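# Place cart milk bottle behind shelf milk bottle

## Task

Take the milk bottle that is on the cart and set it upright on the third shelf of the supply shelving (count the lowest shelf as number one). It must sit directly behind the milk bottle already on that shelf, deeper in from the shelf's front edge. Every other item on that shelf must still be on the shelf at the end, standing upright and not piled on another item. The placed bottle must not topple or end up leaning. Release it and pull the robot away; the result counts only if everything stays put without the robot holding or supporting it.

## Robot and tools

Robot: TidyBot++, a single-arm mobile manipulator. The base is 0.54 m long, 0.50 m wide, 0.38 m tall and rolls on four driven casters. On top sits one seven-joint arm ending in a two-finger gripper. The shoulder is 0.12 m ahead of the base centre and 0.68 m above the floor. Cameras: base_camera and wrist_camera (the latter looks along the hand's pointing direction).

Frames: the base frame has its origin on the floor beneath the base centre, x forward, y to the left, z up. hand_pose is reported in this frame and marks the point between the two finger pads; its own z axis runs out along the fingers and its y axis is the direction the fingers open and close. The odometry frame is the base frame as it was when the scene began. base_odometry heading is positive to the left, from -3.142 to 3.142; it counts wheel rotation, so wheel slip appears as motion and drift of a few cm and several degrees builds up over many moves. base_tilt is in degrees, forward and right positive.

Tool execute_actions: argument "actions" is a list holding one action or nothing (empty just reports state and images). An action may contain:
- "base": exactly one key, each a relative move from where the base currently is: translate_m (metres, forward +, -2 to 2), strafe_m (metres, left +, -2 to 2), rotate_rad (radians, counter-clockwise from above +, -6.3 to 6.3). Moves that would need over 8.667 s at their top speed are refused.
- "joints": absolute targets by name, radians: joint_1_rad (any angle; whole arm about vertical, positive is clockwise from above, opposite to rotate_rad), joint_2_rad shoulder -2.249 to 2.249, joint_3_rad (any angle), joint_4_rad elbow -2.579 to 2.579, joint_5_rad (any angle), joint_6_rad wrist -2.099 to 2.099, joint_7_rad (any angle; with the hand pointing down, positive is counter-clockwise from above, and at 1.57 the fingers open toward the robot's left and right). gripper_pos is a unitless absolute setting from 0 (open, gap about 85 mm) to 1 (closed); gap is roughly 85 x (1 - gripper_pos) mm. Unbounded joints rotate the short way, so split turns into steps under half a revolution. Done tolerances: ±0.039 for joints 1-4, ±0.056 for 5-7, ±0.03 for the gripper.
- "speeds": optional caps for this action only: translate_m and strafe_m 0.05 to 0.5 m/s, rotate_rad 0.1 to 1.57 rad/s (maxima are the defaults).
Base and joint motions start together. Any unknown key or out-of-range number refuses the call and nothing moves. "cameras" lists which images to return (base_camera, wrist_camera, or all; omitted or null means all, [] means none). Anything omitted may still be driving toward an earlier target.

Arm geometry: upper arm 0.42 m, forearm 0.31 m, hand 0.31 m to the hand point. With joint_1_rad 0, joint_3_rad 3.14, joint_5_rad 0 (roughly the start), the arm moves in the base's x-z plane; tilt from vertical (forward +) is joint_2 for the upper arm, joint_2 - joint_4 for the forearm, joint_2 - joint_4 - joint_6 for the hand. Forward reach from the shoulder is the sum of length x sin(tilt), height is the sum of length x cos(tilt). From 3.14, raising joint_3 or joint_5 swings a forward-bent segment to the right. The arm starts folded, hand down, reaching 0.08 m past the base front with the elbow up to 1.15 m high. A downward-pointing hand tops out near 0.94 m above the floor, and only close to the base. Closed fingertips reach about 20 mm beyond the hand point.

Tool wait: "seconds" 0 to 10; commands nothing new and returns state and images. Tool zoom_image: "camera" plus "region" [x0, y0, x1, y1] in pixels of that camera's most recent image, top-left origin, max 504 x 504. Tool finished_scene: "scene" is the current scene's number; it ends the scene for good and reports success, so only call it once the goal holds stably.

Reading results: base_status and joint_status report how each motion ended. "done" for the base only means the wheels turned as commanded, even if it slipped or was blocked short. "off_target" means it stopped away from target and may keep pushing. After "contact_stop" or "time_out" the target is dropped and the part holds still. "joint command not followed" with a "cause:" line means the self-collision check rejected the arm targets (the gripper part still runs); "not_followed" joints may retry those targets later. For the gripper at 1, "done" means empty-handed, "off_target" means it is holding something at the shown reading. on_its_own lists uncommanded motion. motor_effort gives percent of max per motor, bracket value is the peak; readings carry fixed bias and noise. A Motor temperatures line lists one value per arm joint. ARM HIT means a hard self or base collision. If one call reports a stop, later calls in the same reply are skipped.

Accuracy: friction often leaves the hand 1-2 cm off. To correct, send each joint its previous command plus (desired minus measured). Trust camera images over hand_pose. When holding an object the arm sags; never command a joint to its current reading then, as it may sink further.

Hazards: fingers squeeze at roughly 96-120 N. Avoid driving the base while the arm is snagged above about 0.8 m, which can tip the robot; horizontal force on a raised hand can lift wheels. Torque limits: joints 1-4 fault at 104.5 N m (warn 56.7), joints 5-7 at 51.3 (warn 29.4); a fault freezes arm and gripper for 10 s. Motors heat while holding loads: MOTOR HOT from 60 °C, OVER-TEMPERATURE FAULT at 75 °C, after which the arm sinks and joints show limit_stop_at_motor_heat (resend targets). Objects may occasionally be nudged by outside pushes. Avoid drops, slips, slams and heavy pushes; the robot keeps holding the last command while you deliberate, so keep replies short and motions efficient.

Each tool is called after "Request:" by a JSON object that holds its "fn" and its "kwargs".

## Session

Request:
{"fn": "execute_actions", "kwargs": {"actions": [{"joints":{"joint_6_rad":0.55}}]}}

Scene clock: 1.67 s.
Motor temperatures (°C, as the motors report them): [30 33 26 32 33 37 42]
base_odometry: x=+0.000 y=+0.000 heading=+0.000 (m, m, rad; odometry frame)
base_tilt: forward=+0.3 right=-0.1 (deg)
base_status: not commanded
joint_positions: joint_1_rad=-0.041 joint_2_rad=-0.339 joint_3_rad=+3.158 joint_4_rad=-2.507 joint_5_rad=+0.025 joint_6_rad=+0.536 joint_7_rad=+1.566 gripper_pos=+0.000
joint_status: all done
motor_effort: joint_1_rad=+0(0) joint_2_rad=-7(7) joint_3_rad=+1(0) joint_4_rad=+18(18) joint_5_rad=-1(1) joint_6_rad=+8(8) joint_7_rad=+1(0) (%)
hand_pose: x=+0.5496 y=+0.0151 z=+0.8830 quat_wxyz=(-0.010, +0.728, +0.018, +0.685) (m; base frame)
pictures: base_camera, wrist_camera
Images, in order (width x height): base_camera 644x364, wrist_camera 644x476.

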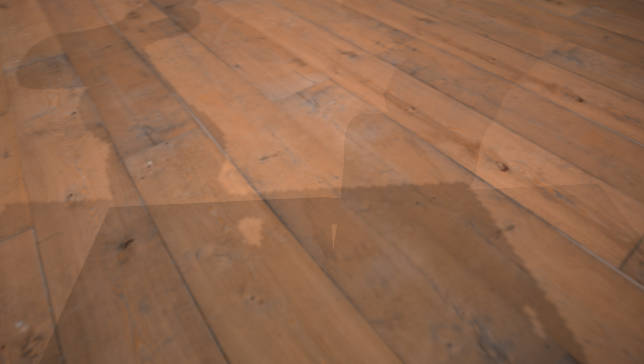

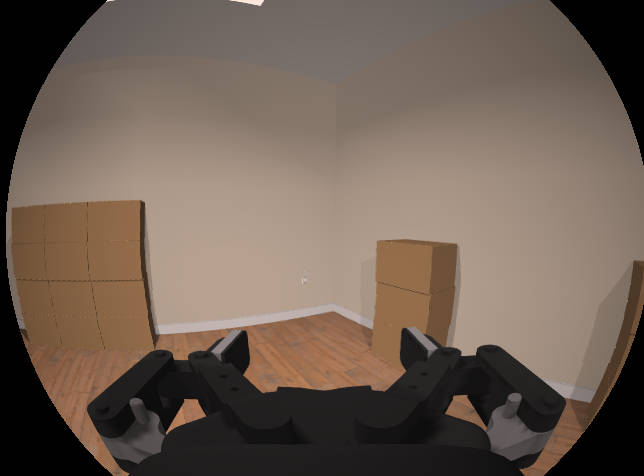

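Request:
{"fn": "execute_actions", "kwargs": {"actions": [{"base":{"rotate_rad":-2.4},"joints":{"joint_1_rad":0.01,"joint_3_rad":3.12,"joint_5_rad":-0.02}}]}}

Scene clock: 4.70 s.
Motor temperatures (°C, as the motors report them): [30 33 26 32 33 37 42]
base_odometry: x=+0.000 y=+0.000 heading=-2.400 (m, m, rad; odometry frame)
base_tilt: forward=+0.3 right=-0.1 (deg)
base_status: done
joint_positions: joint_1_rad=-0.002 joint_2_rad=-0.339 joint_3_rad=+3.134 joint_4_rad=-2.507 joint_5_rad=+0.003 joint_6_rad=+0.536 joint_7_rad=+1.566 gripper_pos=+0.000
joint_status: all done
motor_effort: joint_1_rad=+1(1) joint_2_rad=-7(8) joint_3_rad=+0(1) joint_4_rad=+19(18) joint_5_rad=-1(1) joint_6_rad=+8(8) joint_7_rad=+1(0) (%)
hand_pose: x=+0.5495 y=+0.0063 z=+0.8829 quat_wxyz=(-0.004, +0.728, +0.004, +0.685) (m; base frame)
pictures: base_camera, wrist_camera
Images, in order (width x height): base_camera 644x364, wrist_camera 644x476.

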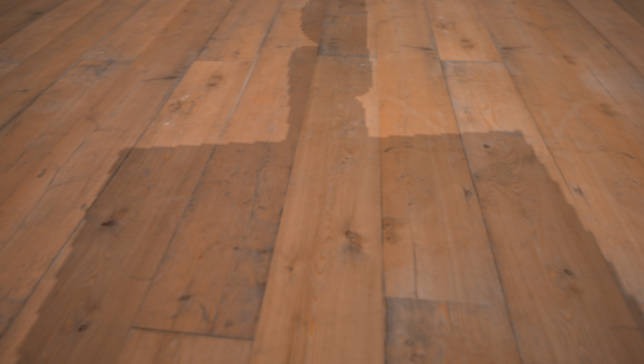

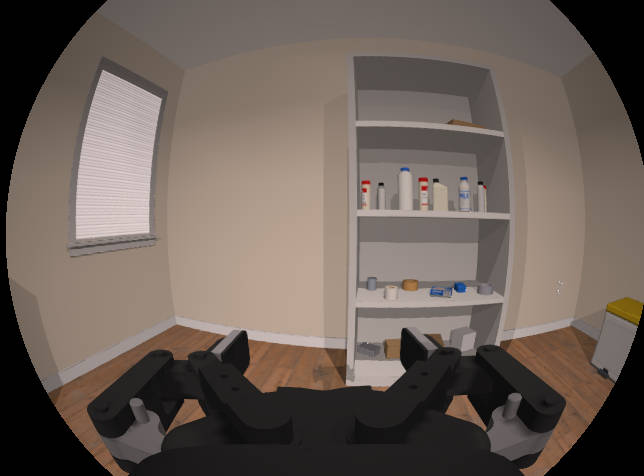

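Request:
{"fn": "execute_actions", "kwargs": {"actions": [{"base":{"rotate_rad":-0.08},"joints":{"joint_2_rad":0.48,"joint_4_rad":-0.73,"joint_6_rad":-0.51}}], "cameras": []}}

Request:
{"fn": "execute_actions", "kwargs": {"actions": [{"base":{"strafe_m":-0.62}}], "cameras": ["wrist_camera"]}}

Request:
{"fn": "execute_actions", "kwargs": {"actions": [{"base":{"translate_m":0.3}}]}}

Scene clock: 8.00 s.
Motor temperatures (°C, as the motors report them): [30 33 26 32 33 37 42]
base_odometry: x=+0.000 y=+0.000 heading=-2.479 (m, m, rad; odometry frame)
base_tilt: forward=+0.3 right=-0.1 (deg)
base_status: done
joint_positions: joint_1_rad=+0.002 joint_2_rad=+0.471 joint_3_rad=+3.133 joint_4_rad=-0.746 joint_5_rad=+0.003 joint_6_rad=-0.476 joint_7_rad=+1.566 gripper_pos=+0.000
joint_status: all done
motor_effort: joint_1_rad=+1(2) joint_2_rad=-37(38) joint_3_rad=+0(2) joint_4_rad=+21(21) joint_5_rad=-1(1) joint_6_rad=+8(9) joint_7_rad=+1(0) (%)
hand_pose: x=+0.9137 y=+0.0033 z=+1.1280 quat_wxyz=(-0.003, +0.749, -0.001, +0.663) (m; base frame)
pictures: none
No camera images: the call's "cameras" was empty. Leave "cameras" out to get every camera's image.

Scene clock: 10.63 s.
Motor temperatures (°C, as the motors report them): [30 33 26 32 33 37 42]
base_odometry: x=-0.381 y=+0.490 heading=-2.480 (m, m, rad; odometry frame)
base_tilt: forward=+0.3 right=+0.0 (deg)
base_status: done
joint_positions: joint_1_rad=+0.008 joint_2_rad=+0.471 joint_3_rad=+3.133 joint_4_rad=-0.746 joint_5_rad=+0.003 joint_6_rad=-0.476 joint_7_rad=+1.566 gripper_pos=+0.000
joint_status: not commanded
motor_effort: joint_1_rad=-1(3) joint_2_rad=-37(37) joint_3_rad=-1(2) joint_4_rad=+20(20) joint_5_rad=-1(0) joint_6_rad=+8(8) joint_7_rad=+1(1) (%)
hand_pose: x=+0.9137 y=-0.0014 z=+1.1280 quat_wxyz=(-0.002, +0.749, -0.003, +0.663) (m; base frame)
pictures: wrist_camera
Images, in order (width x height): wrist_camera 644x476.

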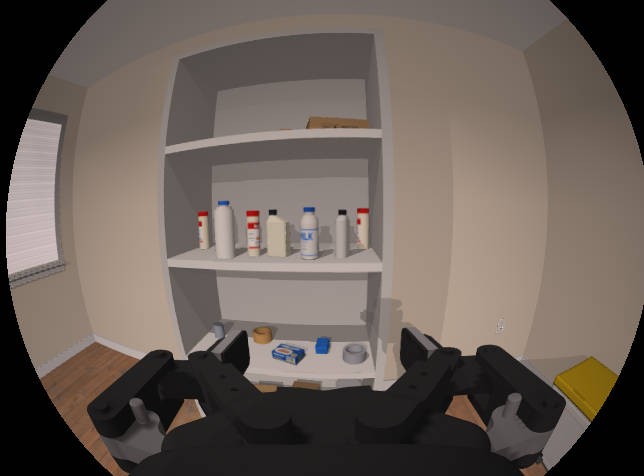

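Scene clock: 12.53 s.
Motor temperatures (°C, as the motors report them): [30 33 26 32 33 37 42]
base_odometry: x=-0.618 y=+0.305 heading=-2.481 (m, m, rad; odometry frame)
base_tilt: forward=+0.3 right=-0.1 (deg)
base_status: done
joint_positions: joint_1_rad=+0.008 joint_2_rad=+0.485 joint_3_rad=+3.133 joint_4_rad=-0.744 joint_5_rad=+0.003 joint_6_rad=-0.479 joint_7_rad=+1.566 gripper_pos=+0.000
joint_status: not commanded
motor_effort: joint_1_rad=+0(2) joint_2_rad=-38(41) joint_3_rad=+0(1) joint_4_rad=+20(21) joint_5_rad=-1(1) joint_6_rad=+8(9) joint_7_rad=+0(0) (%)
hand_pose: x=+0.9196 y=-0.0014 z=+1.1171 quat_wxyz=(-0.002, +0.754, -0.003, +0.657) (m; base frame)
pictures: base_camera, wrist_camera
Images, in order (width x height): base_camera 644x364, wrist_camera 644x476.

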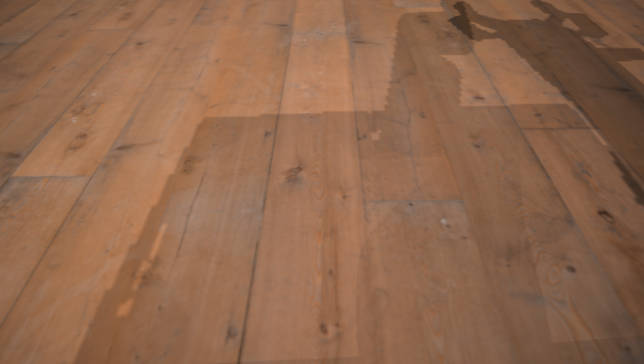

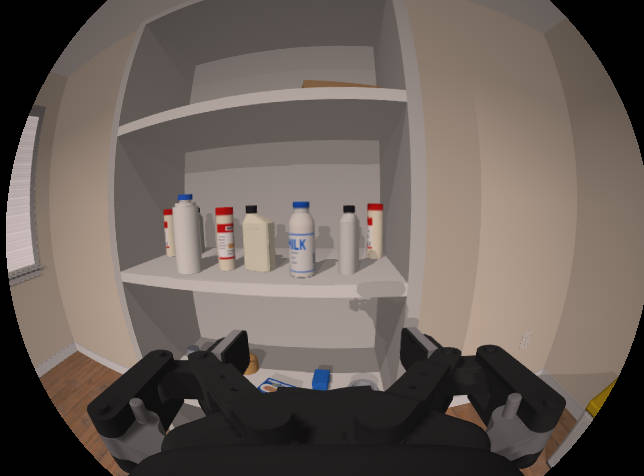

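Request:
{"fn": "execute_actions", "kwargs": {"actions": [{"base":{"strafe_m":0.055},"joints":{"joint_6_rad":-0.56}}], "cameras": []}}

Request:
{"fn": "execute_actions", "kwargs": {"actions": [{"base":{"translate_m":0.35}}], "cameras": ["wrist_camera"]}}

Scene clock: 13.87 s.
Motor temperatures (°C, as the motors report them): [30 33 26 32 33 37 42]
base_odometry: x=-0.584 y=+0.262 heading=-2.481 (m, m, rad; odometry frame)
base_tilt: forward=+0.3 right=-0.1 (deg)
base_status: done
joint_positions: joint_1_rad=+0.004 joint_2_rad=+0.485 joint_3_rad=+3.132 joint_4_rad=-0.743 joint_5_rad=+0.003 joint_6_rad=-0.531 joint_7_rad=+1.566 gripper_pos=+0.000
joint_status: all done
motor_effort: joint_1_rad=+0(4) joint_2_rad=-37(39) joint_3_rad=+0(2) joint_4_rad=+20(21) joint_5_rad=-1(0) joint_6_rad=+8(9) joint_7_rad=+0(0) (%)
hand_pose: x=+0.9168 y=+0.0022 z=+1.1018 quat_wxyz=(-0.003, +0.770, -0.001, +0.638) (m; base frame)
pictures: none
No camera images: the call's "cameras" was empty. Leave "cameras" out to get every camera's image.

Scene clock: 16.00 s.
Motor temperatures (°C, as the motors report them): [30 33 26 32 33 37 42]
base_odometry: x=-0.860 y=+0.047 heading=-2.480 (m, m, rad; odometry frame)
base_tilt: forward=+0.3 right=-0.1 (deg)
base_status: done
joint_positions: joint_1_rad=+0.004 joint_2_rad=+0.485 joint_3_rad=+3.132 joint_4_rad=-0.742 joint_5_rad=+0.003 joint_6_rad=-0.532 joint_7_rad=+1.566 gripper_pos=+0.000
joint_status: not commanded
motor_effort: joint_1_rad=+0(1) joint_2_rad=-38(41) joint_3_rad=+0(1) joint_4_rad=+20(22) joint_5_rad=+0(1) joint_6_rad=+8(9) joint_7_rad=+1(0) (%)
hand_pose: x=+0.9170 y=+0.0022 z=+1.1016 quat_wxyz=(-0.003, +0.770, -0.001, +0.637) (m; base frame)
pictures: wrist_camera
Images, in order (width x height): wrist_camera 644x476.

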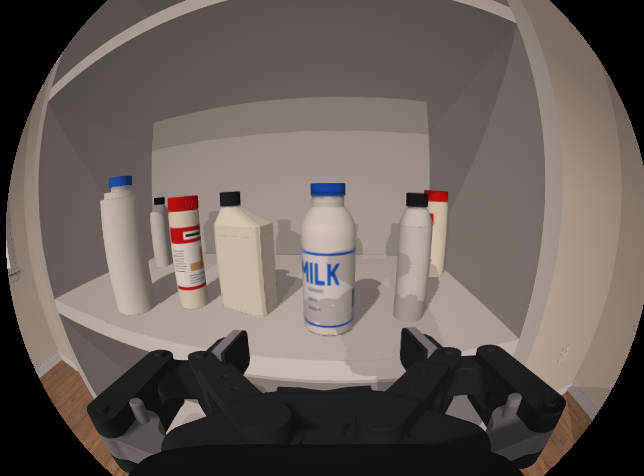

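Request:
{"fn": "execute_actions", "kwargs": {"actions": [{"base":{"translate_m":0.165},"speeds":{"translate_m":0.2}}], "cameras": ["wrist_camera"]}}

Request:
{"fn": "execute_actions", "kwargs": {"actions": [{"joints":{"gripper_pos":1}}], "cameras": []}}

Request:
{"fn": "execute_actions", "kwargs": {"actions": [{"base":{"translate_m":-0.05},"joints":{"joint_2_rad":0.39,"joint_6_rad":-0.5},"speeds":{"translate_m":0.05}}], "cameras": ["wrist_camera"]}}

Request:
{"fn": "execute_actions", "kwargs": {"actions": [{"base":{"strafe_m":0.2},"speeds":{"strafe_m":0.2}}], "cameras": ["wrist_camera"]}}

Scene clock: 18.03 s.
Motor temperatures (°C, as the motors report them): [30 33 26 32 33 37 42]
base_odometry: x=-0.991 y=-0.055 heading=-2.479 (m, m, rad; odometry frame)
base_tilt: forward=+0.3 right=-0.1 (deg)
base_status: done
joint_positions: joint_1_rad=+0.004 joint_2_rad=+0.482 joint_3_rad=+3.132 joint_4_rad=-0.741 joint_5_rad=+0.003 joint_6_rad=-0.532 joint_7_rad=+1.566 gripper_pos=+0.000
joint_status: not commanded
motor_effort: joint_1_rad=+0(1) joint_2_rad=-37(40) joint_3_rad=+0(1) joint_4_rad=+20(21) joint_5_rad=+0(1) joint_6_rad=+8(8) joint_7_rad=+1(0) (%)
hand_pose: x=+0.9155 y=+0.0022 z=+1.1046 quat_wxyz=(-0.003, +0.769, -0.001, +0.639) (m; base frame)
pictures: wrist_camera
Images, in order (width x height): wrist_camera 644x476.

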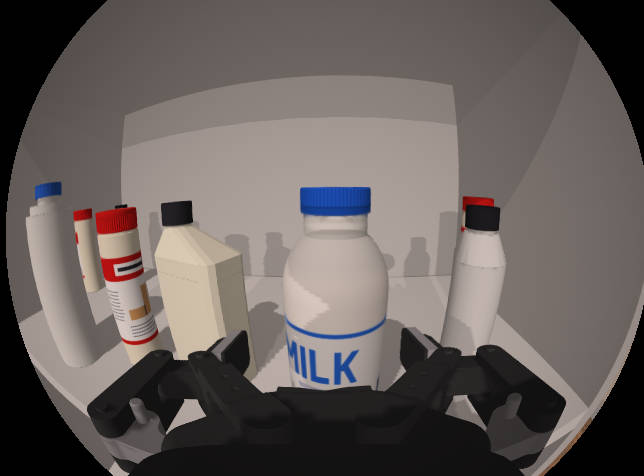

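Scene clock: 19.13 s.
Motor temperatures (°C, as the motors report them): [30 33 26 32 33 37 42]
base_odometry: x=-0.990 y=-0.055 heading=-2.480 (m, m, rad; odometry frame)
base_tilt: forward=+0.3 right=-0.1 (deg)
base_status: not commanded
joint_positions: joint_1_rad=+0.005 joint_2_rad=+0.481 joint_3_rad=+3.132 joint_4_rad=-0.741 joint_5_rad=+0.002 joint_6_rad=-0.532 joint_7_rad=+1.566 gripper_pos=+0.999
joint_status: all done
motor_effort: joint_1_rad=+0(2) joint_2_rad=-36(38) joint_3_rad=+0(2) joint_4_rad=+20(21) joint_5_rad=-1(2) joint_6_rad=+8(9) joint_7_rad=+0(0) (%)
hand_pose: x=+0.9153 y=+0.0014 z=+1.1050 quat_wxyz=(-0.003, +0.769, -0.002, +0.639) (m; base frame)
pictures: none
No camera images: the call's "cameras" was empty. Leave "cameras" out to get every camera's image.

Scene clock: 20.63 s.
Motor temperatures (°C, as the motors report them): [30 33 26 32 33 37 42]
base_odometry: x=-0.951 y=-0.024 heading=-2.480 (m, m, rad; odometry frame)
base_tilt: forward=+0.3 right=-0.1 (deg)
base_status: done
joint_positions: joint_1_rad=+0.005 joint_2_rad=+0.384 joint_3_rad=+3.132 joint_4_rad=-0.735 joint_5_rad=+0.002 joint_6_rad=-0.531 joint_7_rad=+1.566 gripper_pos=+0.999
joint_status: all done
motor_effort: joint_1_rad=+0(1) joint_2_rad=-34(43) joint_3_rad=+0(1) joint_4_rad=+20(22) joint_5_rad=-1(1) joint_6_rad=+9(9) joint_7_rad=+0(1) (%)
hand_pose: x=+0.8699 y=+0.0017 z=+1.1844 quat_wxyz=(-0.003, +0.735, -0.001, +0.679) (m; base frame)
pictures: wrist_camera
Images, in order (width x height): wrist_camera 644x476.

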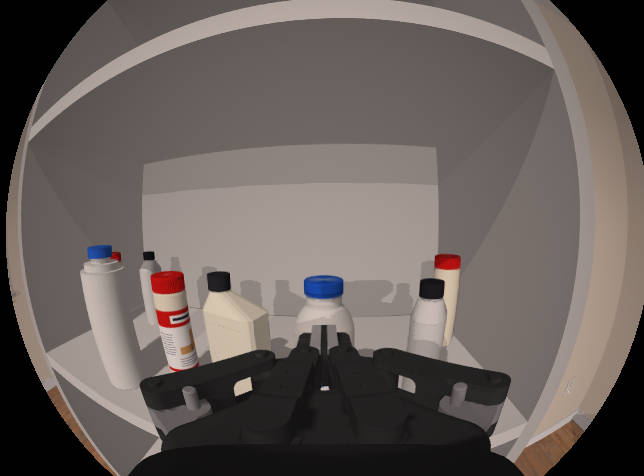

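Scene clock: 22.40 s.
Motor temperatures (°C, as the motors report them): [30 33 26 32 33 37 42]
base_odometry: x=-0.828 y=-0.182 heading=-2.480 (m, m, rad; odometry frame)
base_tilt: forward=+0.3 right=-0.1 (deg)
base_status: done
joint_positions: joint_1_rad=+0.007 joint_2_rad=+0.384 joint_3_rad=+3.132 joint_4_rad=-0.735 joint_5_rad=+0.002 joint_6_rad=-0.531 joint_7_rad=+1.566 gripper_pos=+0.999
joint_status: not commanded
motor_effort: joint_1_rad=+1(4) joint_2_rad=-33(35) joint_3_rad=+0(2) joint_4_rad=+19(20) joint_5_rad=-1(0) joint_6_rad=+8(9) joint_7_rad=+1(0) (%)
hand_pose: x=+0.8699 y=+0.0008 z=+1.1845 quat_wxyz=(-0.003, +0.735, -0.002, +0.679) (m; base frame)
pictures: wrist_camera
Images, in order (width x height): wrist_camera 644x476.

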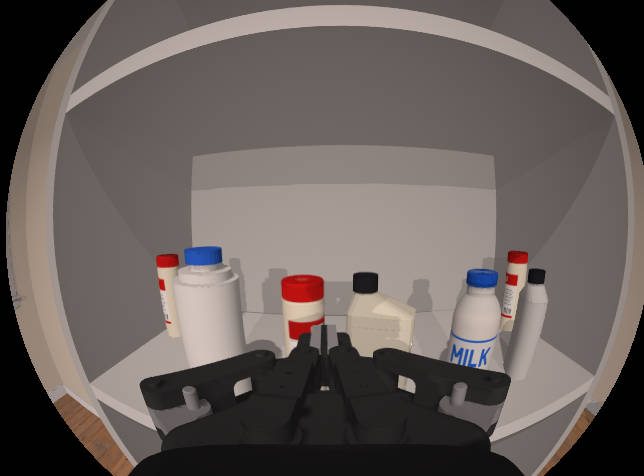

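Request:
{"fn": "execute_actions", "kwargs": {"actions": [{"base":{"strafe_m":-0.203}}], "cameras": []}}

Request:
{"fn": "execute_actions", "kwargs": {"actions": [{"joints":{"joint_2_rad":0.49,"joint_6_rad":-0.54,"gripper_pos":0}}], "cameras": ["wrist_camera"]}}

Request:
{"fn": "execute_actions", "kwargs": {"actions": [{"base":{"translate_m":0.09},"speeds":{"translate_m":0.15}}], "cameras": ["wrist_camera"]}}

Scene clock: 24.37 s.
Motor temperatures (°C, as the motors report them): [30 33 26 32 33 37 42]
base_odometry: x=-0.953 y=-0.022 heading=-2.480 (m, m, rad; odometry frame)
base_tilt: forward=+0.3 right=+0.0 (deg)
base_status: done
joint_positions: joint_1_rad=+0.011 joint_2_rad=+0.385 joint_3_rad=+3.132 joint_4_rad=-0.735 joint_5_rad=+0.002 joint_6_rad=-0.529 joint_7_rad=+1.566 gripper_pos=+0.999
joint_status: not commanded
motor_effort: joint_1_rad=+0(4) joint_2_rad=-34(36) joint_3_rad=-1(2) joint_4_rad=+20(21) joint_5_rad=-1(0) joint_6_rad=+8(9) joint_7_rad=+0(0) (%)
hand_pose: x=+0.8703 y=-0.0021 z=+1.1842 quat_wxyz=(-0.001, +0.734, -0.003, +0.679) (m; base frame)
pictures: none
No camera images: the call's "cameras" was empty. Leave "cameras" out to get every camera's image.

Scene clock: 25.77 s.
Motor temperatures (°C, as the motors report them): [30 33 26 32 33 37 42]
base_odometry: x=-0.953 y=-0.022 heading=-2.480 (m, m, rad; odometry frame)
base_tilt: forward=+0.3 right=+0.0 (deg)
base_status: not commanded
joint_positions: joint_1_rad=+0.011 joint_2_rad=+0.494 joint_3_rad=+3.132 joint_4_rad=-0.734 joint_5_rad=+0.002 joint_6_rad=-0.529 joint_7_rad=+1.566 gripper_pos=+0.000
joint_status: all done
motor_effort: joint_1_rad=+0(0) joint_2_rad=-38(42) joint_3_rad=+0(1) joint_4_rad=+21(22) joint_5_rad=-1(1) joint_6_rad=+8(9) joint_7_rad=+0(1) (%)
hand_pose: x=+0.9203 y=-0.0026 z=+1.1003 quat_wxyz=(-0.002, +0.770, -0.004, +0.638) (m; base frame)
pictures: wrist_camera
Images, in order (width x height): wrist_camera 644x476.

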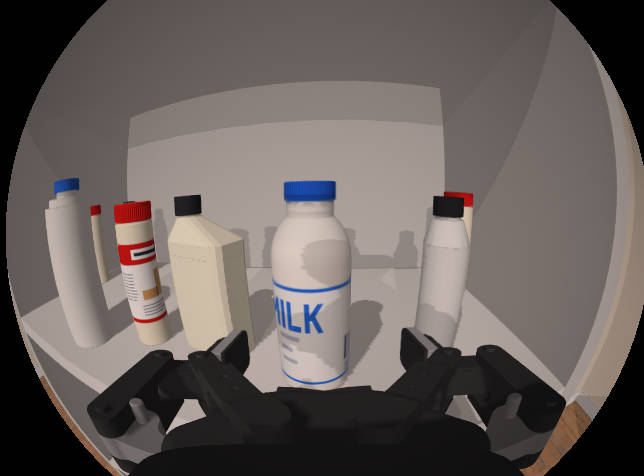

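Scene clock: 27.03 s.
Motor temperatures (°C, as the motors report them): [30 33 26 32 33 37 42]
base_odometry: x=-1.024 y=-0.077 heading=-2.480 (m, m, rad; odometry frame)
base_tilt: forward=+0.3 right=-0.1 (deg)
base_status: done
joint_positions: joint_1_rad=+0.010 joint_2_rad=+0.490 joint_3_rad=+3.132 joint_4_rad=-0.734 joint_5_rad=+0.002 joint_6_rad=-0.529 joint_7_rad=+1.566 gripper_pos=+0.000
joint_status: not commanded
motor_effort: joint_1_rad=+1(3) joint_2_rad=-38(40) joint_3_rad=+0(1) joint_4_rad=+20(22) joint_5_rad=-1(0) joint_6_rad=+8(9) joint_7_rad=+0(0) (%)
hand_pose: x=+0.9189 y=-0.0024 z=+1.1030 quat_wxyz=(-0.002, +0.769, -0.004, +0.639) (m; base frame)
pictures: wrist_camera
Images, in order (width x height): wrist_camera 644x476.

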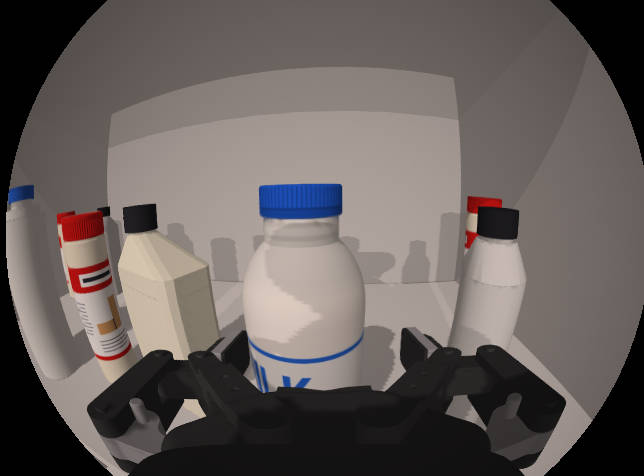

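Request:
{"fn": "execute_actions", "kwargs": {"actions": [{"base":{"strafe_m":0.012}}], "cameras": []}}

Request:
{"fn": "execute_actions", "kwargs": {"actions": [{"base":{"translate_m":0.015}}], "cameras": []}}

Request:
{"fn": "execute_actions", "kwargs": {"actions": [{"joints":{"gripper_pos":1}}], "cameras": []}}

Request:
{"fn": "execute_actions", "kwargs": {"actions": [{"base":{"translate_m":-0.08},"joints":{"joint_2_rad":0.39,"joint_6_rad":-0.5},"speeds":{"translate_m":0.07}}], "cameras": ["wrist_camera"]}}

Request:
{"fn": "execute_actions", "kwargs": {"actions": [{"base":{"strafe_m":0.18},"speeds":{"strafe_m":0.2}}], "cameras": ["wrist_camera"]}}

Scene clock: 28.07 s.
Motor temperatures (°C, as the motors report them): [30 33 26 32 33 37 42]
base_odometry: x=-1.017 y=-0.087 heading=-2.480 (m, m, rad; odometry frame)
base_tilt: forward=+0.3 right=-0.1 (deg)
base_status: done
joint_positions: joint_1_rad=+0.008 joint_2_rad=+0.490 joint_3_rad=+3.132 joint_4_rad=-0.734 joint_5_rad=+0.002 joint_6_rad=-0.529 joint_7_rad=+1.566 gripper_pos=+0.000
joint_status: not commanded
motor_effort: joint_1_rad=+1(3) joint_2_rad=-38(40) joint_3_rad=+0(2) joint_4_rad=+20(21) joint_5_rad=-1(1) joint_6_rad=+8(8) joint_7_rad=+1(0) (%)
hand_pose: x=+0.9189 y=-0.0005 z=+1.1030 quat_wxyz=(-0.003, +0.769, -0.003, +0.639) (m; base frame)
pictures: none
No camera images: the call's "cameras" was empty. Leave "cameras" out to get every camera's image.

Scene clock: 28.77 s.
Motor temperatures (°C, as the motors report them): [30 33 26 32 33 37 42]
base_odometry: x=-1.029 y=-0.096 heading=-2.480 (m, m, rad; odometry frame)
base_tilt: forward=+0.3 right=-0.1 (deg)
base_status: done
joint_positions: joint_1_rad=+0.008 joint_2_rad=+0.494 joint_3_rad=+3.132 joint_4_rad=-0.734 joint_5_rad=+0.002 joint_6_rad=-0.529 joint_7_rad=+1.566 gripper_pos=+0.000
joint_status: not commanded
motor_effort: joint_1_rad=+1(2) joint_2_rad=-38(40) joint_3_rad=-1(1) joint_4_rad=+21(21) joint_5_rad=-1(1) joint_6_rad=+8(9) joint_7_rad=+1(0) (%)
hand_pose: x=+0.9202 y=-0.0006 z=+1.1005 quat_wxyz=(-0.003, +0.770, -0.003, +0.638) (m; base frame)
pictures: none
No camera images: the call's "cameras" was empty. Leave "cameras" out to get every camera's image.

Scene clock: 29.87 s.
Motor temperatures (°C, as the motors report them): [30 33 26 32 33 37 42]
base_odometry: x=-1.029 y=-0.096 heading=-2.480 (m, m, rad; odometry frame)
base_tilt: forward=+0.3 right=-0.1 (deg)
base_status: not commanded
joint_positions: joint_1_rad=+0.008 joint_2_rad=+0.493 joint_3_rad=+3.132 joint_4_rad=-0.734 joint_5_rad=+0.002 joint_6_rad=-0.529 joint_7_rad=+1.566 gripper_pos=+0.282
joint_status: gripper_pos off_target (ended at +0.282, target +1.000)
motor_effort: joint_1_rad=+0(3) joint_2_rad=-38(39) joint_3_rad=+0(2) joint_4_rad=+21(21) joint_5_rad=-1(0) joint_6_rad=+9(9) joint_7_rad=+1(1) (%)
hand_pose: x=+0.9200 y=-0.0006 z=+1.1010 quat_wxyz=(-0.003, +0.770, -0.003, +0.639) (m; base frame)
pictures: none
No camera images: the call's "cameras" was empty. Leave "cameras" out to get every camera's image.

Scene clock: 31.50 s.
Motor temperatures (°C, as the motors report them): [30 33 26 32 33 37 42]
base_odometry: x=-0.965 y=-0.047 heading=-2.480 (m, m, rad; odometry frame)
base_tilt: forward=+0.3 right=-0.1 (deg)
base_status: done
joint_positions: joint_1_rad=+0.008 joint_2_rad=+0.424 joint_3_rad=+3.132 joint_4_rad=-0.757 joint_5_rad=+0.002 joint_6_rad=-0.529 joint_7_rad=+1.566 gripper_pos=+0.282
joint_status: all done
motor_effort: joint_1_rad=+0(1) joint_2_rad=-42(47) joint_3_rad=+0(2) joint_4_rad=+26(28) joint_5_rad=-1(1) joint_6_rad=+13(13) joint_7_rad=+0(1) (%)
hand_pose: x=+0.8912 y=-0.0003 z=+1.1413 quat_wxyz=(-0.003, +0.755, -0.003, +0.656) (m; base frame)
pictures: wrist_camera
Images, in order (width x height): wrist_camera 644x476.

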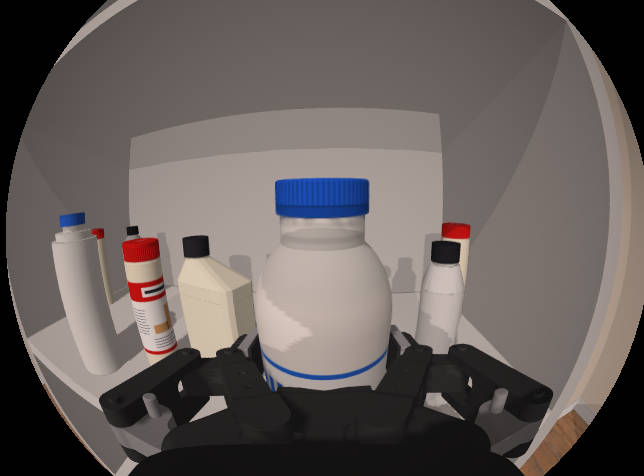

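Scene clock: 33.17 s.
Motor temperatures (°C, as the motors report them): [30 33 26 32 33 37 42]
base_odometry: x=-0.855 y=-0.189 heading=-2.480 (m, m, rad; odometry frame)
base_tilt: forward=+0.3 right=-0.1 (deg)
base_status: done
joint_positions: joint_1_rad=+0.007 joint_2_rad=+0.424 joint_3_rad=+3.132 joint_4_rad=-0.757 joint_5_rad=+0.001 joint_6_rad=-0.529 joint_7_rad=+1.566 gripper_pos=+0.282
joint_status: not commanded
motor_effort: joint_1_rad=+0(4) joint_2_rad=-42(44) joint_3_rad=+0(3) joint_4_rad=+26(26) joint_5_rad=-1(2) joint_6_rad=+13(13) joint_7_rad=+0(1) (%)
hand_pose: x=+0.8912 y=+0.0009 z=+1.1413 quat_wxyz=(-0.003, +0.755, -0.002, +0.656) (m; base frame)
pictures: wrist_camera
Images, in order (width x height): wrist_camera 644x476.

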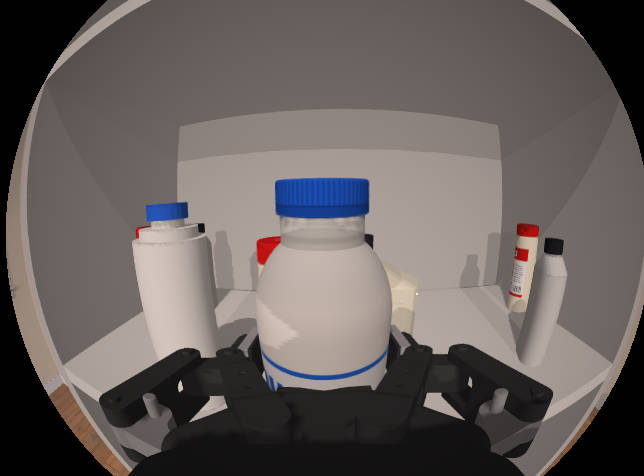

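Request:
{"fn": "execute_actions", "kwargs": {"actions": [{"base":{"translate_m":0.045},"speeds":{"translate_m":0.15}}], "cameras": []}}

Request:
{"fn": "execute_actions", "kwargs": {"actions": [{"joints":{"joint_2_rad":0.47}}], "cameras": ["wrist_camera"]}}

Scene clock: 34.67 s.
Motor temperatures (°C, as the motors report them): [30 33 26 32 33 37 42]
base_odometry: x=-0.890 y=-0.217 heading=-2.479 (m, m, rad; odometry frame)
base_tilt: forward=+0.3 right=-0.1 (deg)
base_status: done
joint_positions: joint_1_rad=+0.007 joint_2_rad=+0.432 joint_3_rad=+3.132 joint_4_rad=-0.757 joint_5_rad=+0.001 joint_6_rad=-0.529 joint_7_rad=+1.566 gripper_pos=+0.282
joint_status: not commanded
motor_effort: joint_1_rad=+1(2) joint_2_rad=-42(46) joint_3_rad=+0(1) joint_4_rad=+25(27) joint_5_rad=-1(1) joint_6_rad=+13(14) joint_7_rad=+1(0) (%)
hand_pose: x=+0.8945 y=+0.0009 z=+1.1356 quat_wxyz=(-0.003, +0.757, -0.002, +0.653) (m; base frame)
pictures: none
No camera images: the call's "cameras" was empty. Leave "cameras" out to get every camera's image.

Scene clock: 35.53 s.
Motor temperatures (°C, as the motors report them): [30 34 26 32 33 37 42]
base_odometry: x=-0.890 y=-0.217 heading=-2.479 (m, m, rad; odometry frame)
base_tilt: forward=+0.3 right=-0.1 (deg)
base_status: not commanded
joint_positions: joint_1_rad=+0.007 joint_2_rad=+0.482 joint_3_rad=+3.132 joint_4_rad=-0.752 joint_5_rad=+0.001 joint_6_rad=-0.522 joint_7_rad=+1.566 gripper_pos=+0.282
joint_status: all done
motor_effort: joint_1_rad=+0(0) joint_2_rad=-40(44) joint_3_rad=-1(1) joint_4_rad=+23(26) joint_5_rad=-1(1) joint_6_rad=+10(13) joint_7_rad=+0(0) (%)
hand_pose: x=+0.9167 y=+0.0007 z=+1.1012 quat_wxyz=(-0.003, +0.769, -0.002, +0.639) (m; base frame)
pictures: wrist_camera
Images, in order (width x height): wrist_camera 644x476.

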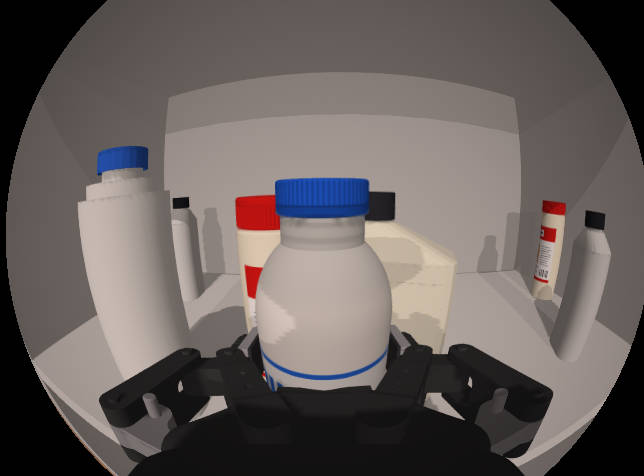

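Supported. Release, then find the cart.

Request:
{"fn": "execute_actions", "kwargs": {"actions": [{"joints":{"joint_2_rad":0.49,"gripper_pos":0.1}}], "cameras": []}}

Request:
{"fn": "execute_actions", "kwargs": {"actions": [{"base":{"translate_m":-0.5}}], "cameras": ["wrist_camera"]}}

Request:
{"fn": "execute_actions", "kwargs": {"actions": [{"base":{"rotate_rad":-1.571},"joints":{"joint_2_rad":-0.36,"joint_4_rad":-2.37,"joint_6_rad":0.08,"gripper_pos":0}}], "cameras": ["wrist_camera"]}}

Scene clock: 38.87 s.
Motor temperatures (°C, as the motors report them): [30 34 26 32 33 37 42]
base_odometry: x=-0.890 y=-0.217 heading=-2.479 (m, m, rad; odometry frame)
base_tilt: forward=+0.3 right=-0.1 (deg)
base_status: not commanded
joint_positions: joint_1_rad=+0.007 joint_2_rad=+0.485 joint_3_rad=+3.132 joint_4_rad=-0.746 joint_5_rad=+0.001 joint_6_rad=-0.522 joint_7_rad=+1.566 gripper_pos=+0.100
joint_status: all done
motor_effort: joint_1_rad=+0(0) joint_2_rad=-38(39) joint_3_rad=-1(1) joint_4_rad=+21(23) joint_5_rad=-1(1) joint_6_rad=+8(10) joint_7_rad=+1(0) (%)
hand_pose: x=+0.9177 y=+0.0007 z=+1.1024 quat_wxyz=(-0.003, +0.769, -0.002, +0.640) (m; base frame)
pictures: none
No camera images: the call's "cameras" was empty. Leave "cameras" out to get every camera's image.

Scene clock: 41.30 s.
Motor temperatures (°C, as the motors report them): [30 34 26 32 33 37 42]
base_odometry: x=-0.496 y=+0.091 heading=-2.480 (m, m, rad; odometry frame)
base_tilt: forward=+0.3 right=-0.1 (deg)
base_status: done
joint_positions: joint_1_rad=+0.007 joint_2_rad=+0.485 joint_3_rad=+3.132 joint_4_rad=-0.742 joint_5_rad=+0.001 joint_6_rad=-0.522 joint_7_rad=+1.566 gripper_pos=+0.100
joint_status: not commanded
motor_effort: joint_1_rad=+0(3) joint_2_rad=-37(40) joint_3_rad=-1(2) joint_4_rad=+20(21) joint_5_rad=-1(1) joint_6_rad=+8(9) joint_7_rad=+0(0) (%)
hand_pose: x=+0.9173 y=+0.0004 z=+1.1049 quat_wxyz=(-0.003, +0.767, -0.003, +0.641) (m; base frame)
pictures: wrist_camera
Images, in order (width x height): wrist_camera 644x476.

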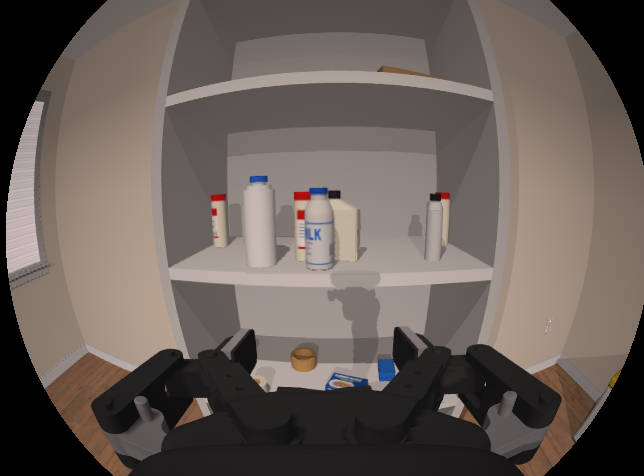

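Scene clock: 44.13 s.
Motor temperatures (°C, as the motors report them): [30 34 26 32 33 38 42]
base_odometry: x=-0.496 y=+0.091 heading=+2.233 (m, m, rad; odometry frame)
base_tilt: forward=+0.3 right=-0.1 (deg)
base_status: done
joint_positions: joint_1_rad=+0.024 joint_2_rad=-0.352 joint_3_rad=+3.135 joint_4_rad=-2.357 joint_5_rad=+0.001 joint_6_rad=+0.045 joint_7_rad=+1.566 gripper_pos=+0.000
joint_status: all done
motor_effort: joint_1_rad=+0(5) joint_2_rad=-7(39) joint_3_rad=+1(6) joint_4_rad=+19(22) joint_5_rad=-1(0) joint_6_rad=+8(9) joint_7_rad=+0(0) (%)
hand_pose: x=+0.5470 y=-0.0063 z=+0.8265 quat_wxyz=(+0.005, +0.830, -0.009, +0.557) (m; base frame)
pictures: wrist_camera
Images, in order (width x height): wrist_camera 644x476.

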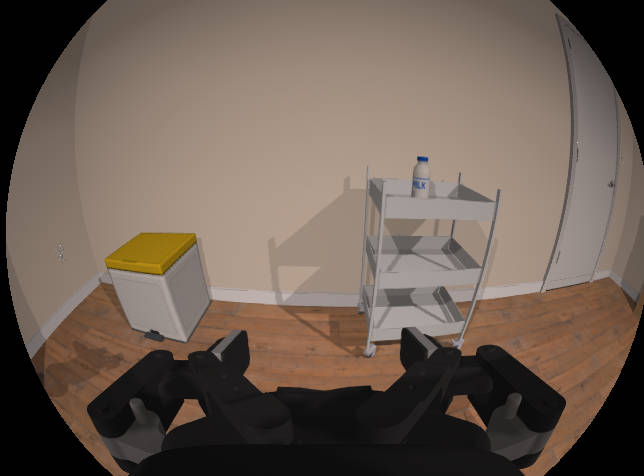

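Request:
{"fn": "execute_actions", "kwargs": {"actions": [{"base":{"strafe_m":-0.37},"joints":{"joint_1_rad":-0.01}}], "cameras": []}}

Request:
{"fn": "execute_actions", "kwargs": {"actions": [{"base":{"translate_m":0.5}}], "cameras": ["wrist_camera"]}}

Scene clock: 46.40 s.
Motor temperatures (°C, as the motors report them): [30 34 26 32 33 38 42]
base_odometry: x=-0.203 y=+0.318 heading=+2.232 (m, m, rad; odometry frame)
base_tilt: forward=+0.3 right=-0.1 (deg)
base_status: done
joint_positions: joint_1_rad=+0.000 joint_2_rad=-0.352 joint_3_rad=+3.135 joint_4_rad=-2.357 joint_5_rad=+0.001 joint_6_rad=+0.045 joint_7_rad=+1.566 gripper_pos=+0.000
joint_status: all done
motor_effort: joint_1_rad=+1(1) joint_2_rad=-7(7) joint_3_rad=+0(2) joint_4_rad=+19(20) joint_5_rad=-1(1) joint_6_rad=+8(7) joint_7_rad=+0(1) (%)
hand_pose: x=+0.5471 y=+0.0044 z=+0.8265 quat_wxyz=(-0.002, +0.830, +0.002, +0.557) (m; base frame)
pictures: none
No camera images: the call's "cameras" was empty. Leave "cameras" out to get every camera's image.

Scene clock: 48.77 s.
Motor temperatures (°C, as the motors report them): [30 34 26 32 33 38 42]
base_odometry: x=-0.510 y=+0.713 heading=+2.232 (m, m, rad; odometry frame)
base_tilt: forward=+0.3 right=-0.1 (deg)
base_status: done
joint_positions: joint_1_rad=+0.000 joint_2_rad=-0.354 joint_3_rad=+3.135 joint_4_rad=-2.358 joint_5_rad=+0.001 joint_6_rad=+0.048 joint_7_rad=+1.566 gripper_pos=+0.000
joint_status: not commanded
motor_effort: joint_1_rad=+0(1) joint_2_rad=-7(10) joint_3_rad=+0(1) joint_4_rad=+19(20) joint_5_rad=-1(1) joint_6_rad=+8(8) joint_7_rad=+0(1) (%)
hand_pose: x=+0.5470 y=+0.0044 z=+0.8280 quat_wxyz=(-0.002, +0.829, +0.002, +0.559) (m; base frame)
pictures: wrist_camera
Images, in order (width x height): wrist_camera 644x476.

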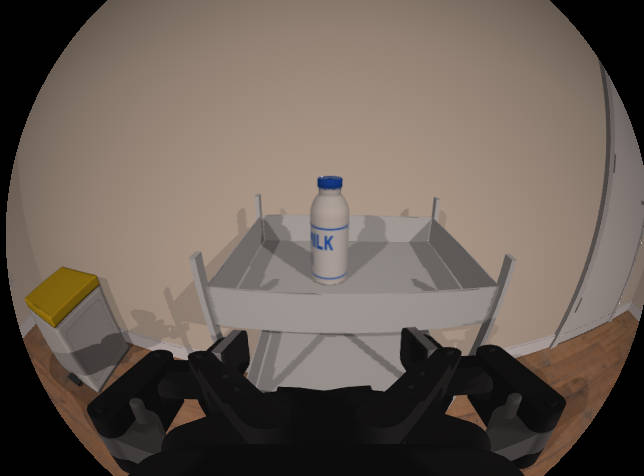

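Request:
{"fn": "execute_actions", "kwargs": {"actions": [{"base":{"translate_m":0.27}}], "cameras": ["wrist_camera"]}}

Request:
{"fn": "execute_actions", "kwargs": {"actions": [{"base":{"translate_m":0.045},"joints":{"joint_4_rad":-2.5,"joint_6_rad":0.17},"speeds":{"translate_m":0.08}}], "cameras": ["wrist_camera"]}}

Scene clock: 50.97 s.
Motor temperatures (°C, as the motors report them): [30 34 26 32 33 38 42]
base_odometry: x=-0.676 y=+0.926 heading=+2.232 (m, m, rad; odometry frame)
base_tilt: forward=+0.3 right=-0.1 (deg)
base_status: done
joint_positions: joint_1_rad=+0.000 joint_2_rad=-0.355 joint_3_rad=+3.135 joint_4_rad=-2.358 joint_5_rad=+0.001 joint_6_rad=+0.049 joint_7_rad=+1.566 gripper_pos=+0.000
joint_status: not commanded
motor_effort: joint_1_rad=+0(0) joint_2_rad=-7(10) joint_3_rad=+1(1) joint_4_rad=+19(20) joint_5_rad=-1(1) joint_6_rad=+8(8) joint_7_rad=+0(1) (%)
hand_pose: x=+0.5468 y=+0.0044 z=+0.8280 quat_wxyz=(-0.002, +0.829, +0.002, +0.559) (m; base frame)
pictures: wrist_camera
Images, in order (width x height): wrist_camera 644x476.

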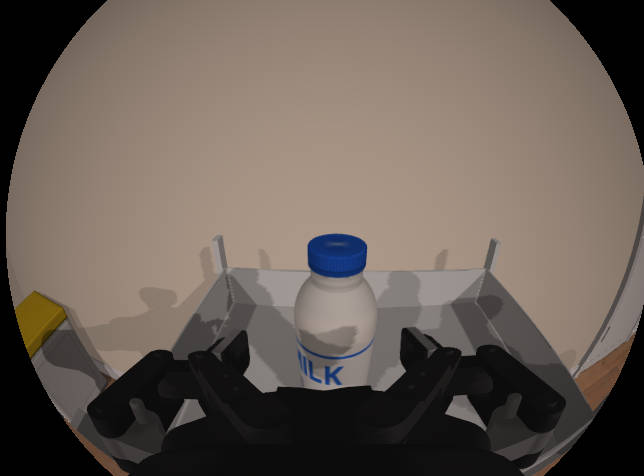

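Scene clock: 52.03 s.
Motor temperatures (°C, as the motors report them): [30 34 26 32 33 38 42]
base_odometry: x=-0.704 y=+0.962 heading=+2.232 (m, m, rad; odometry frame)
base_tilt: forward=+0.3 right=-0.1 (deg)
base_status: done
joint_positions: joint_1_rad=+0.000 joint_2_rad=-0.358 joint_3_rad=+3.135 joint_4_rad=-2.489 joint_5_rad=+0.001 joint_6_rad=+0.135 joint_7_rad=+1.566 gripper_pos=+0.000
joint_status: all done
motor_effort: joint_1_rad=+0(0) joint_2_rad=-6(8) joint_3_rad=+1(1) joint_4_rad=+19(19) joint_5_rad=-1(1) joint_6_rad=+8(8) joint_7_rad=+0(0) (%)
hand_pose: x=+0.5212 y=+0.0042 z=+0.7803 quat_wxyz=(-0.002, +0.840, +0.002, +0.542) (m; base frame)
pictures: wrist_camera
Images, in order (width x height): wrist_camera 644x476.

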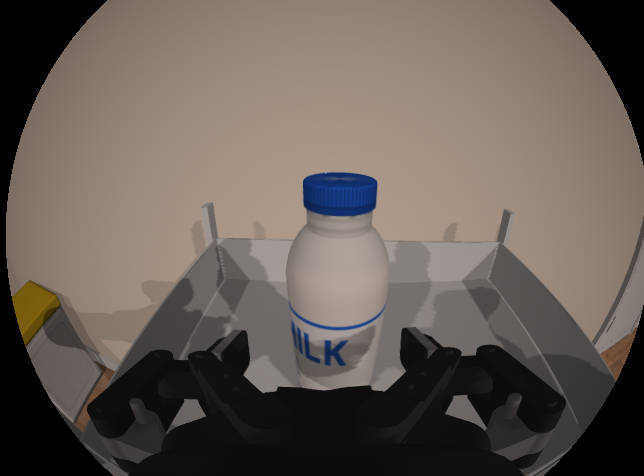

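Request:
{"fn": "execute_actions", "kwargs": {"actions": [{"base":{"translate_m":0.057},"joints":{"joint_1_rad":0.035},"speeds":{"translate_m":0.1}}], "cameras": ["wrist_camera"]}}

Request:
{"fn": "execute_actions", "kwargs": {"actions": [{"joints":{"gripper_pos":1}}], "cameras": ["wrist_camera"]}}

Scene clock: 53.47 s.
Motor temperatures (°C, as the motors report them): [30 33 26 32 33 38 42]
base_odometry: x=-0.739 y=+1.007 heading=+2.232 (m, m, rad; odometry frame)
base_tilt: forward=+0.3 right=-0.1 (deg)
base_status: done
joint_positions: joint_1_rad=+0.027 joint_2_rad=-0.358 joint_3_rad=+3.135 joint_4_rad=-2.490 joint_5_rad=+0.001 joint_6_rad=+0.137 joint_7_rad=+1.566 gripper_pos=+0.000
joint_status: all done
motor_effort: joint_1_rad=+0(1) joint_2_rad=-6(8) joint_3_rad=+1(1) joint_4_rad=+18(18) joint_5_rad=-1(1) joint_6_rad=+8(8) joint_7_rad=+0(0) (%)
hand_pose: x=+0.5213 y=-0.0069 z=+0.7807 quat_wxyz=(+0.006, +0.840, -0.010, +0.543) (m; base frame)
pictures: wrist_camera
Images, in order (width x height): wrist_camera 644x476.

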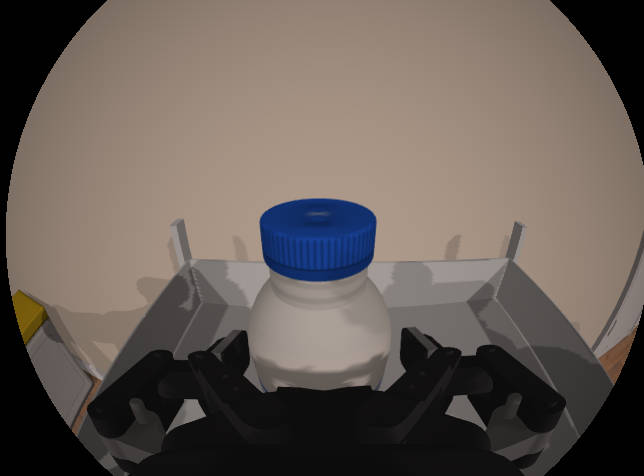

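Scene clock: 54.57 s.
Motor temperatures (°C, as the motors report them): [30 33 26 32 33 38 42]
base_odometry: x=-0.739 y=+1.007 heading=+2.232 (m, m, rad; odometry frame)
base_tilt: forward=+0.3 right=-0.1 (deg)
base_status: not commanded
joint_positions: joint_1_rad=+0.027 joint_2_rad=-0.359 joint_3_rad=+3.135 joint_4_rad=-2.490 joint_5_rad=+0.001 joint_6_rad=+0.139 joint_7_rad=+1.566 gripper_pos=+0.275
joint_status: gripper_pos off_target (ended at +0.275, target +1.000)
motor_effort: joint_1_rad=+0(2) joint_2_rad=-6(7) joint_3_rad=+0(2) joint_4_rad=+18(19) joint_5_rad=-1(1) joint_6_rad=+7(9) joint_7_rad=+1(1) (%)
hand_pose: x=+0.5216 y=-0.0068 z=+0.7814 quat_wxyz=(+0.006, +0.839, -0.010, +0.544) (m; base frame)
pictures: wrist_camera
Images, in order (width x height): wrist_camera 644x476.

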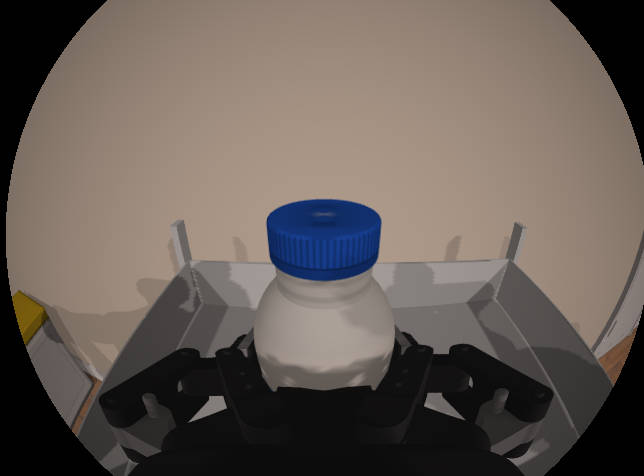

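Request:
{"fn": "execute_actions", "kwargs": {"actions": [{"joints":{"joint_1_rad":0,"joint_4_rad":-1.32,"joint_6_rad":-1.0}}], "cameras": []}}

Request:
{"fn": "execute_actions", "kwargs": {"actions": [{"base":{"translate_m":-0.69}}], "cameras": []}}

Request:
{"fn": "execute_actions", "kwargs": {"actions": [{"base":{"rotate_rad":1.571},"speeds":{"rotate_rad":1.0},"joints":{"joint_2_rad":-0.02,"joint_4_rad":-0.85,"joint_6_rad":-1.1}}], "cameras": []}}

Request:
{"fn": "execute_actions", "kwargs": {"actions": [{"base":{"translate_m":1.02}}]}}

Scene clock: 57.47 s.
Motor temperatures (°C, as the motors report them): [30 33 26 32 33 38 42]
base_odometry: x=-0.739 y=+1.007 heading=+2.232 (m, m, rad; odometry frame)
base_tilt: forward=+0.3 right=-0.1 (deg)
base_status: not commanded
joint_positions: joint_1_rad=+0.018 joint_2_rad=-0.345 joint_3_rad=+3.135 joint_4_rad=-1.359 joint_5_rad=+0.001 joint_6_rad=-0.993 joint_7_rad=+1.566 gripper_pos=+0.275
joint_status: all done
motor_effort: joint_1_rad=+0(1) joint_2_rad=-10(14) joint_3_rad=+1(0) joint_4_rad=+23(26) joint_5_rad=-1(0) joint_6_rad=+12(12) joint_7_rad=+0(1) (%)
hand_pose: x=+0.5257 y=-0.0024 z=+1.1124 quat_wxyz=(+0.003, +0.843, -0.006, +0.537) (m; base frame)
pictures: none
No camera images: the call's "cameras" was empty. Leave "cameras" out to get every camera's image.

Scene clock: 60.40 s.
Motor temperatures (°C, as the motors report them): [30 33 26 32 33 38 42]
base_odometry: x=-0.315 y=+0.462 heading=+2.232 (m, m, rad; odometry frame)
base_tilt: forward=+0.3 right=-0.1 (deg)
base_status: done
joint_positions: joint_1_rad=+0.014 joint_2_rad=-0.343 joint_3_rad=+3.134 joint_4_rad=-1.358 joint_5_rad=-0.001 joint_6_rad=-0.999 joint_7_rad=+1.566 gripper_pos=+0.275
joint_status: not commanded
motor_effort: joint_1_rad=+1(1) joint_2_rad=-10(14) joint_3_rad=+1(4) joint_4_rad=+24(25) joint_5_rad=-1(1) joint_6_rad=+12(13) joint_7_rad=+0(1) (%)
hand_pose: x=+0.5255 y=-0.0001 z=+1.1105 quat_wxyz=(+0.001, +0.845, -0.004, +0.535) (m; base frame)
pictures: none
No camera images: the call's "cameras" was empty. Leave "cameras" out to get every camera's image.

Scene clock: 62.90 s.
Motor temperatures (°C, as the motors report them): [30 33 26 32 33 38 42]
base_odometry: x=-0.315 y=+0.462 heading=-2.480 (m, m, rad; odometry frame)
base_tilt: forward=+0.3 right=-0.1 (deg)
base_status: done
joint_positions: joint_1_rad=+0.003 joint_2_rad=+0.016 joint_3_rad=+3.129 joint_4_rad=-0.894 joint_5_rad=-0.004 joint_6_rad=-1.093 joint_7_rad=+1.566 gripper_pos=+0.275
joint_status: joint_4_rad off_target (ended at -0.894, target -0.850); the others done
motor_effort: joint_1_rad=+1(3) joint_2_rad=-23(28) joint_3_rad=+0(3) joint_4_rad=+22(24) joint_5_rad=-1(2) joint_6_rad=+12(12) joint_7_rad=+0(1) (%)
hand_pose: x=+0.6563 y=+0.0071 z=+1.1652 quat_wxyz=(-0.006, +0.842, +0.002, +0.539) (m; base frame)
pictures: none
No camera images: the call's "cameras" was empty. Leave "cameras" out to get every camera's image.

Scene clock: 66.43 s.
Motor temperatures (°C, as the motors report them): [30 33 26 32 33 38 42]
base_odometry: x=-1.119 y=-0.165 heading=-2.480 (m, m, rad; odometry frame)
base_tilt: forward=+0.3 right=-0.1 (deg)
base_status: done
joint_positions: joint_1_rad=+0.003 joint_2_rad=+0.008 joint_3_rad=+3.129 joint_4_rad=-0.889 joint_5_rad=-0.004 joint_6_rad=-1.098 joint_7_rad=+1.566 gripper_pos=+0.275
joint_status: not commanded
motor_effort: joint_1_rad=+0(1) joint_2_rad=-23(26) joint_3_rad=+0(1) joint_4_rad=+22(23) joint_5_rad=-1(0) joint_6_rad=+12(12) joint_7_rad=+1(0) (%)
hand_pose: x=+0.6517 y=+0.0071 z=+1.1703 quat_wxyz=(-0.006, +0.840, +0.002, +0.542) (m; base frame)
pictures: base_camera, wrist_camera
Images, in order (width x height): base_camera 644x364, wrist_camera 644x476.

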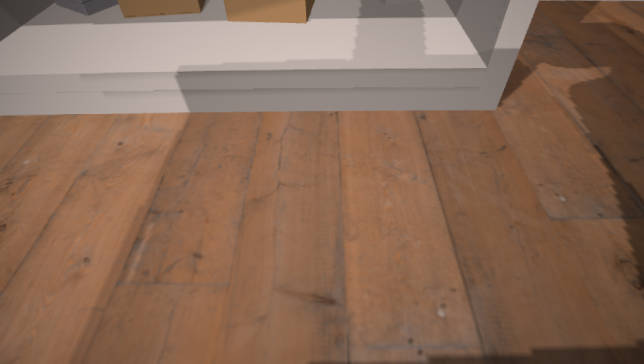

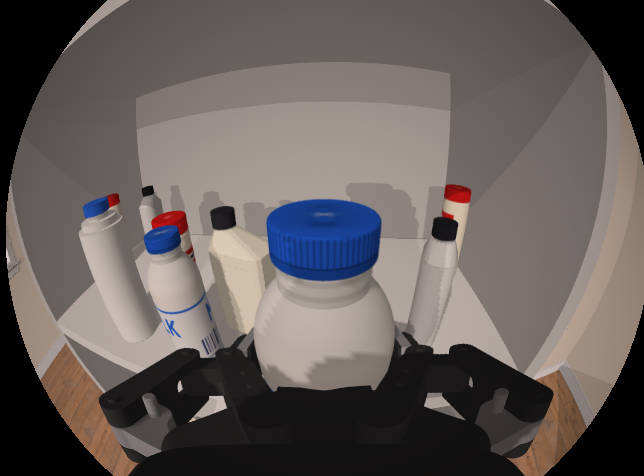

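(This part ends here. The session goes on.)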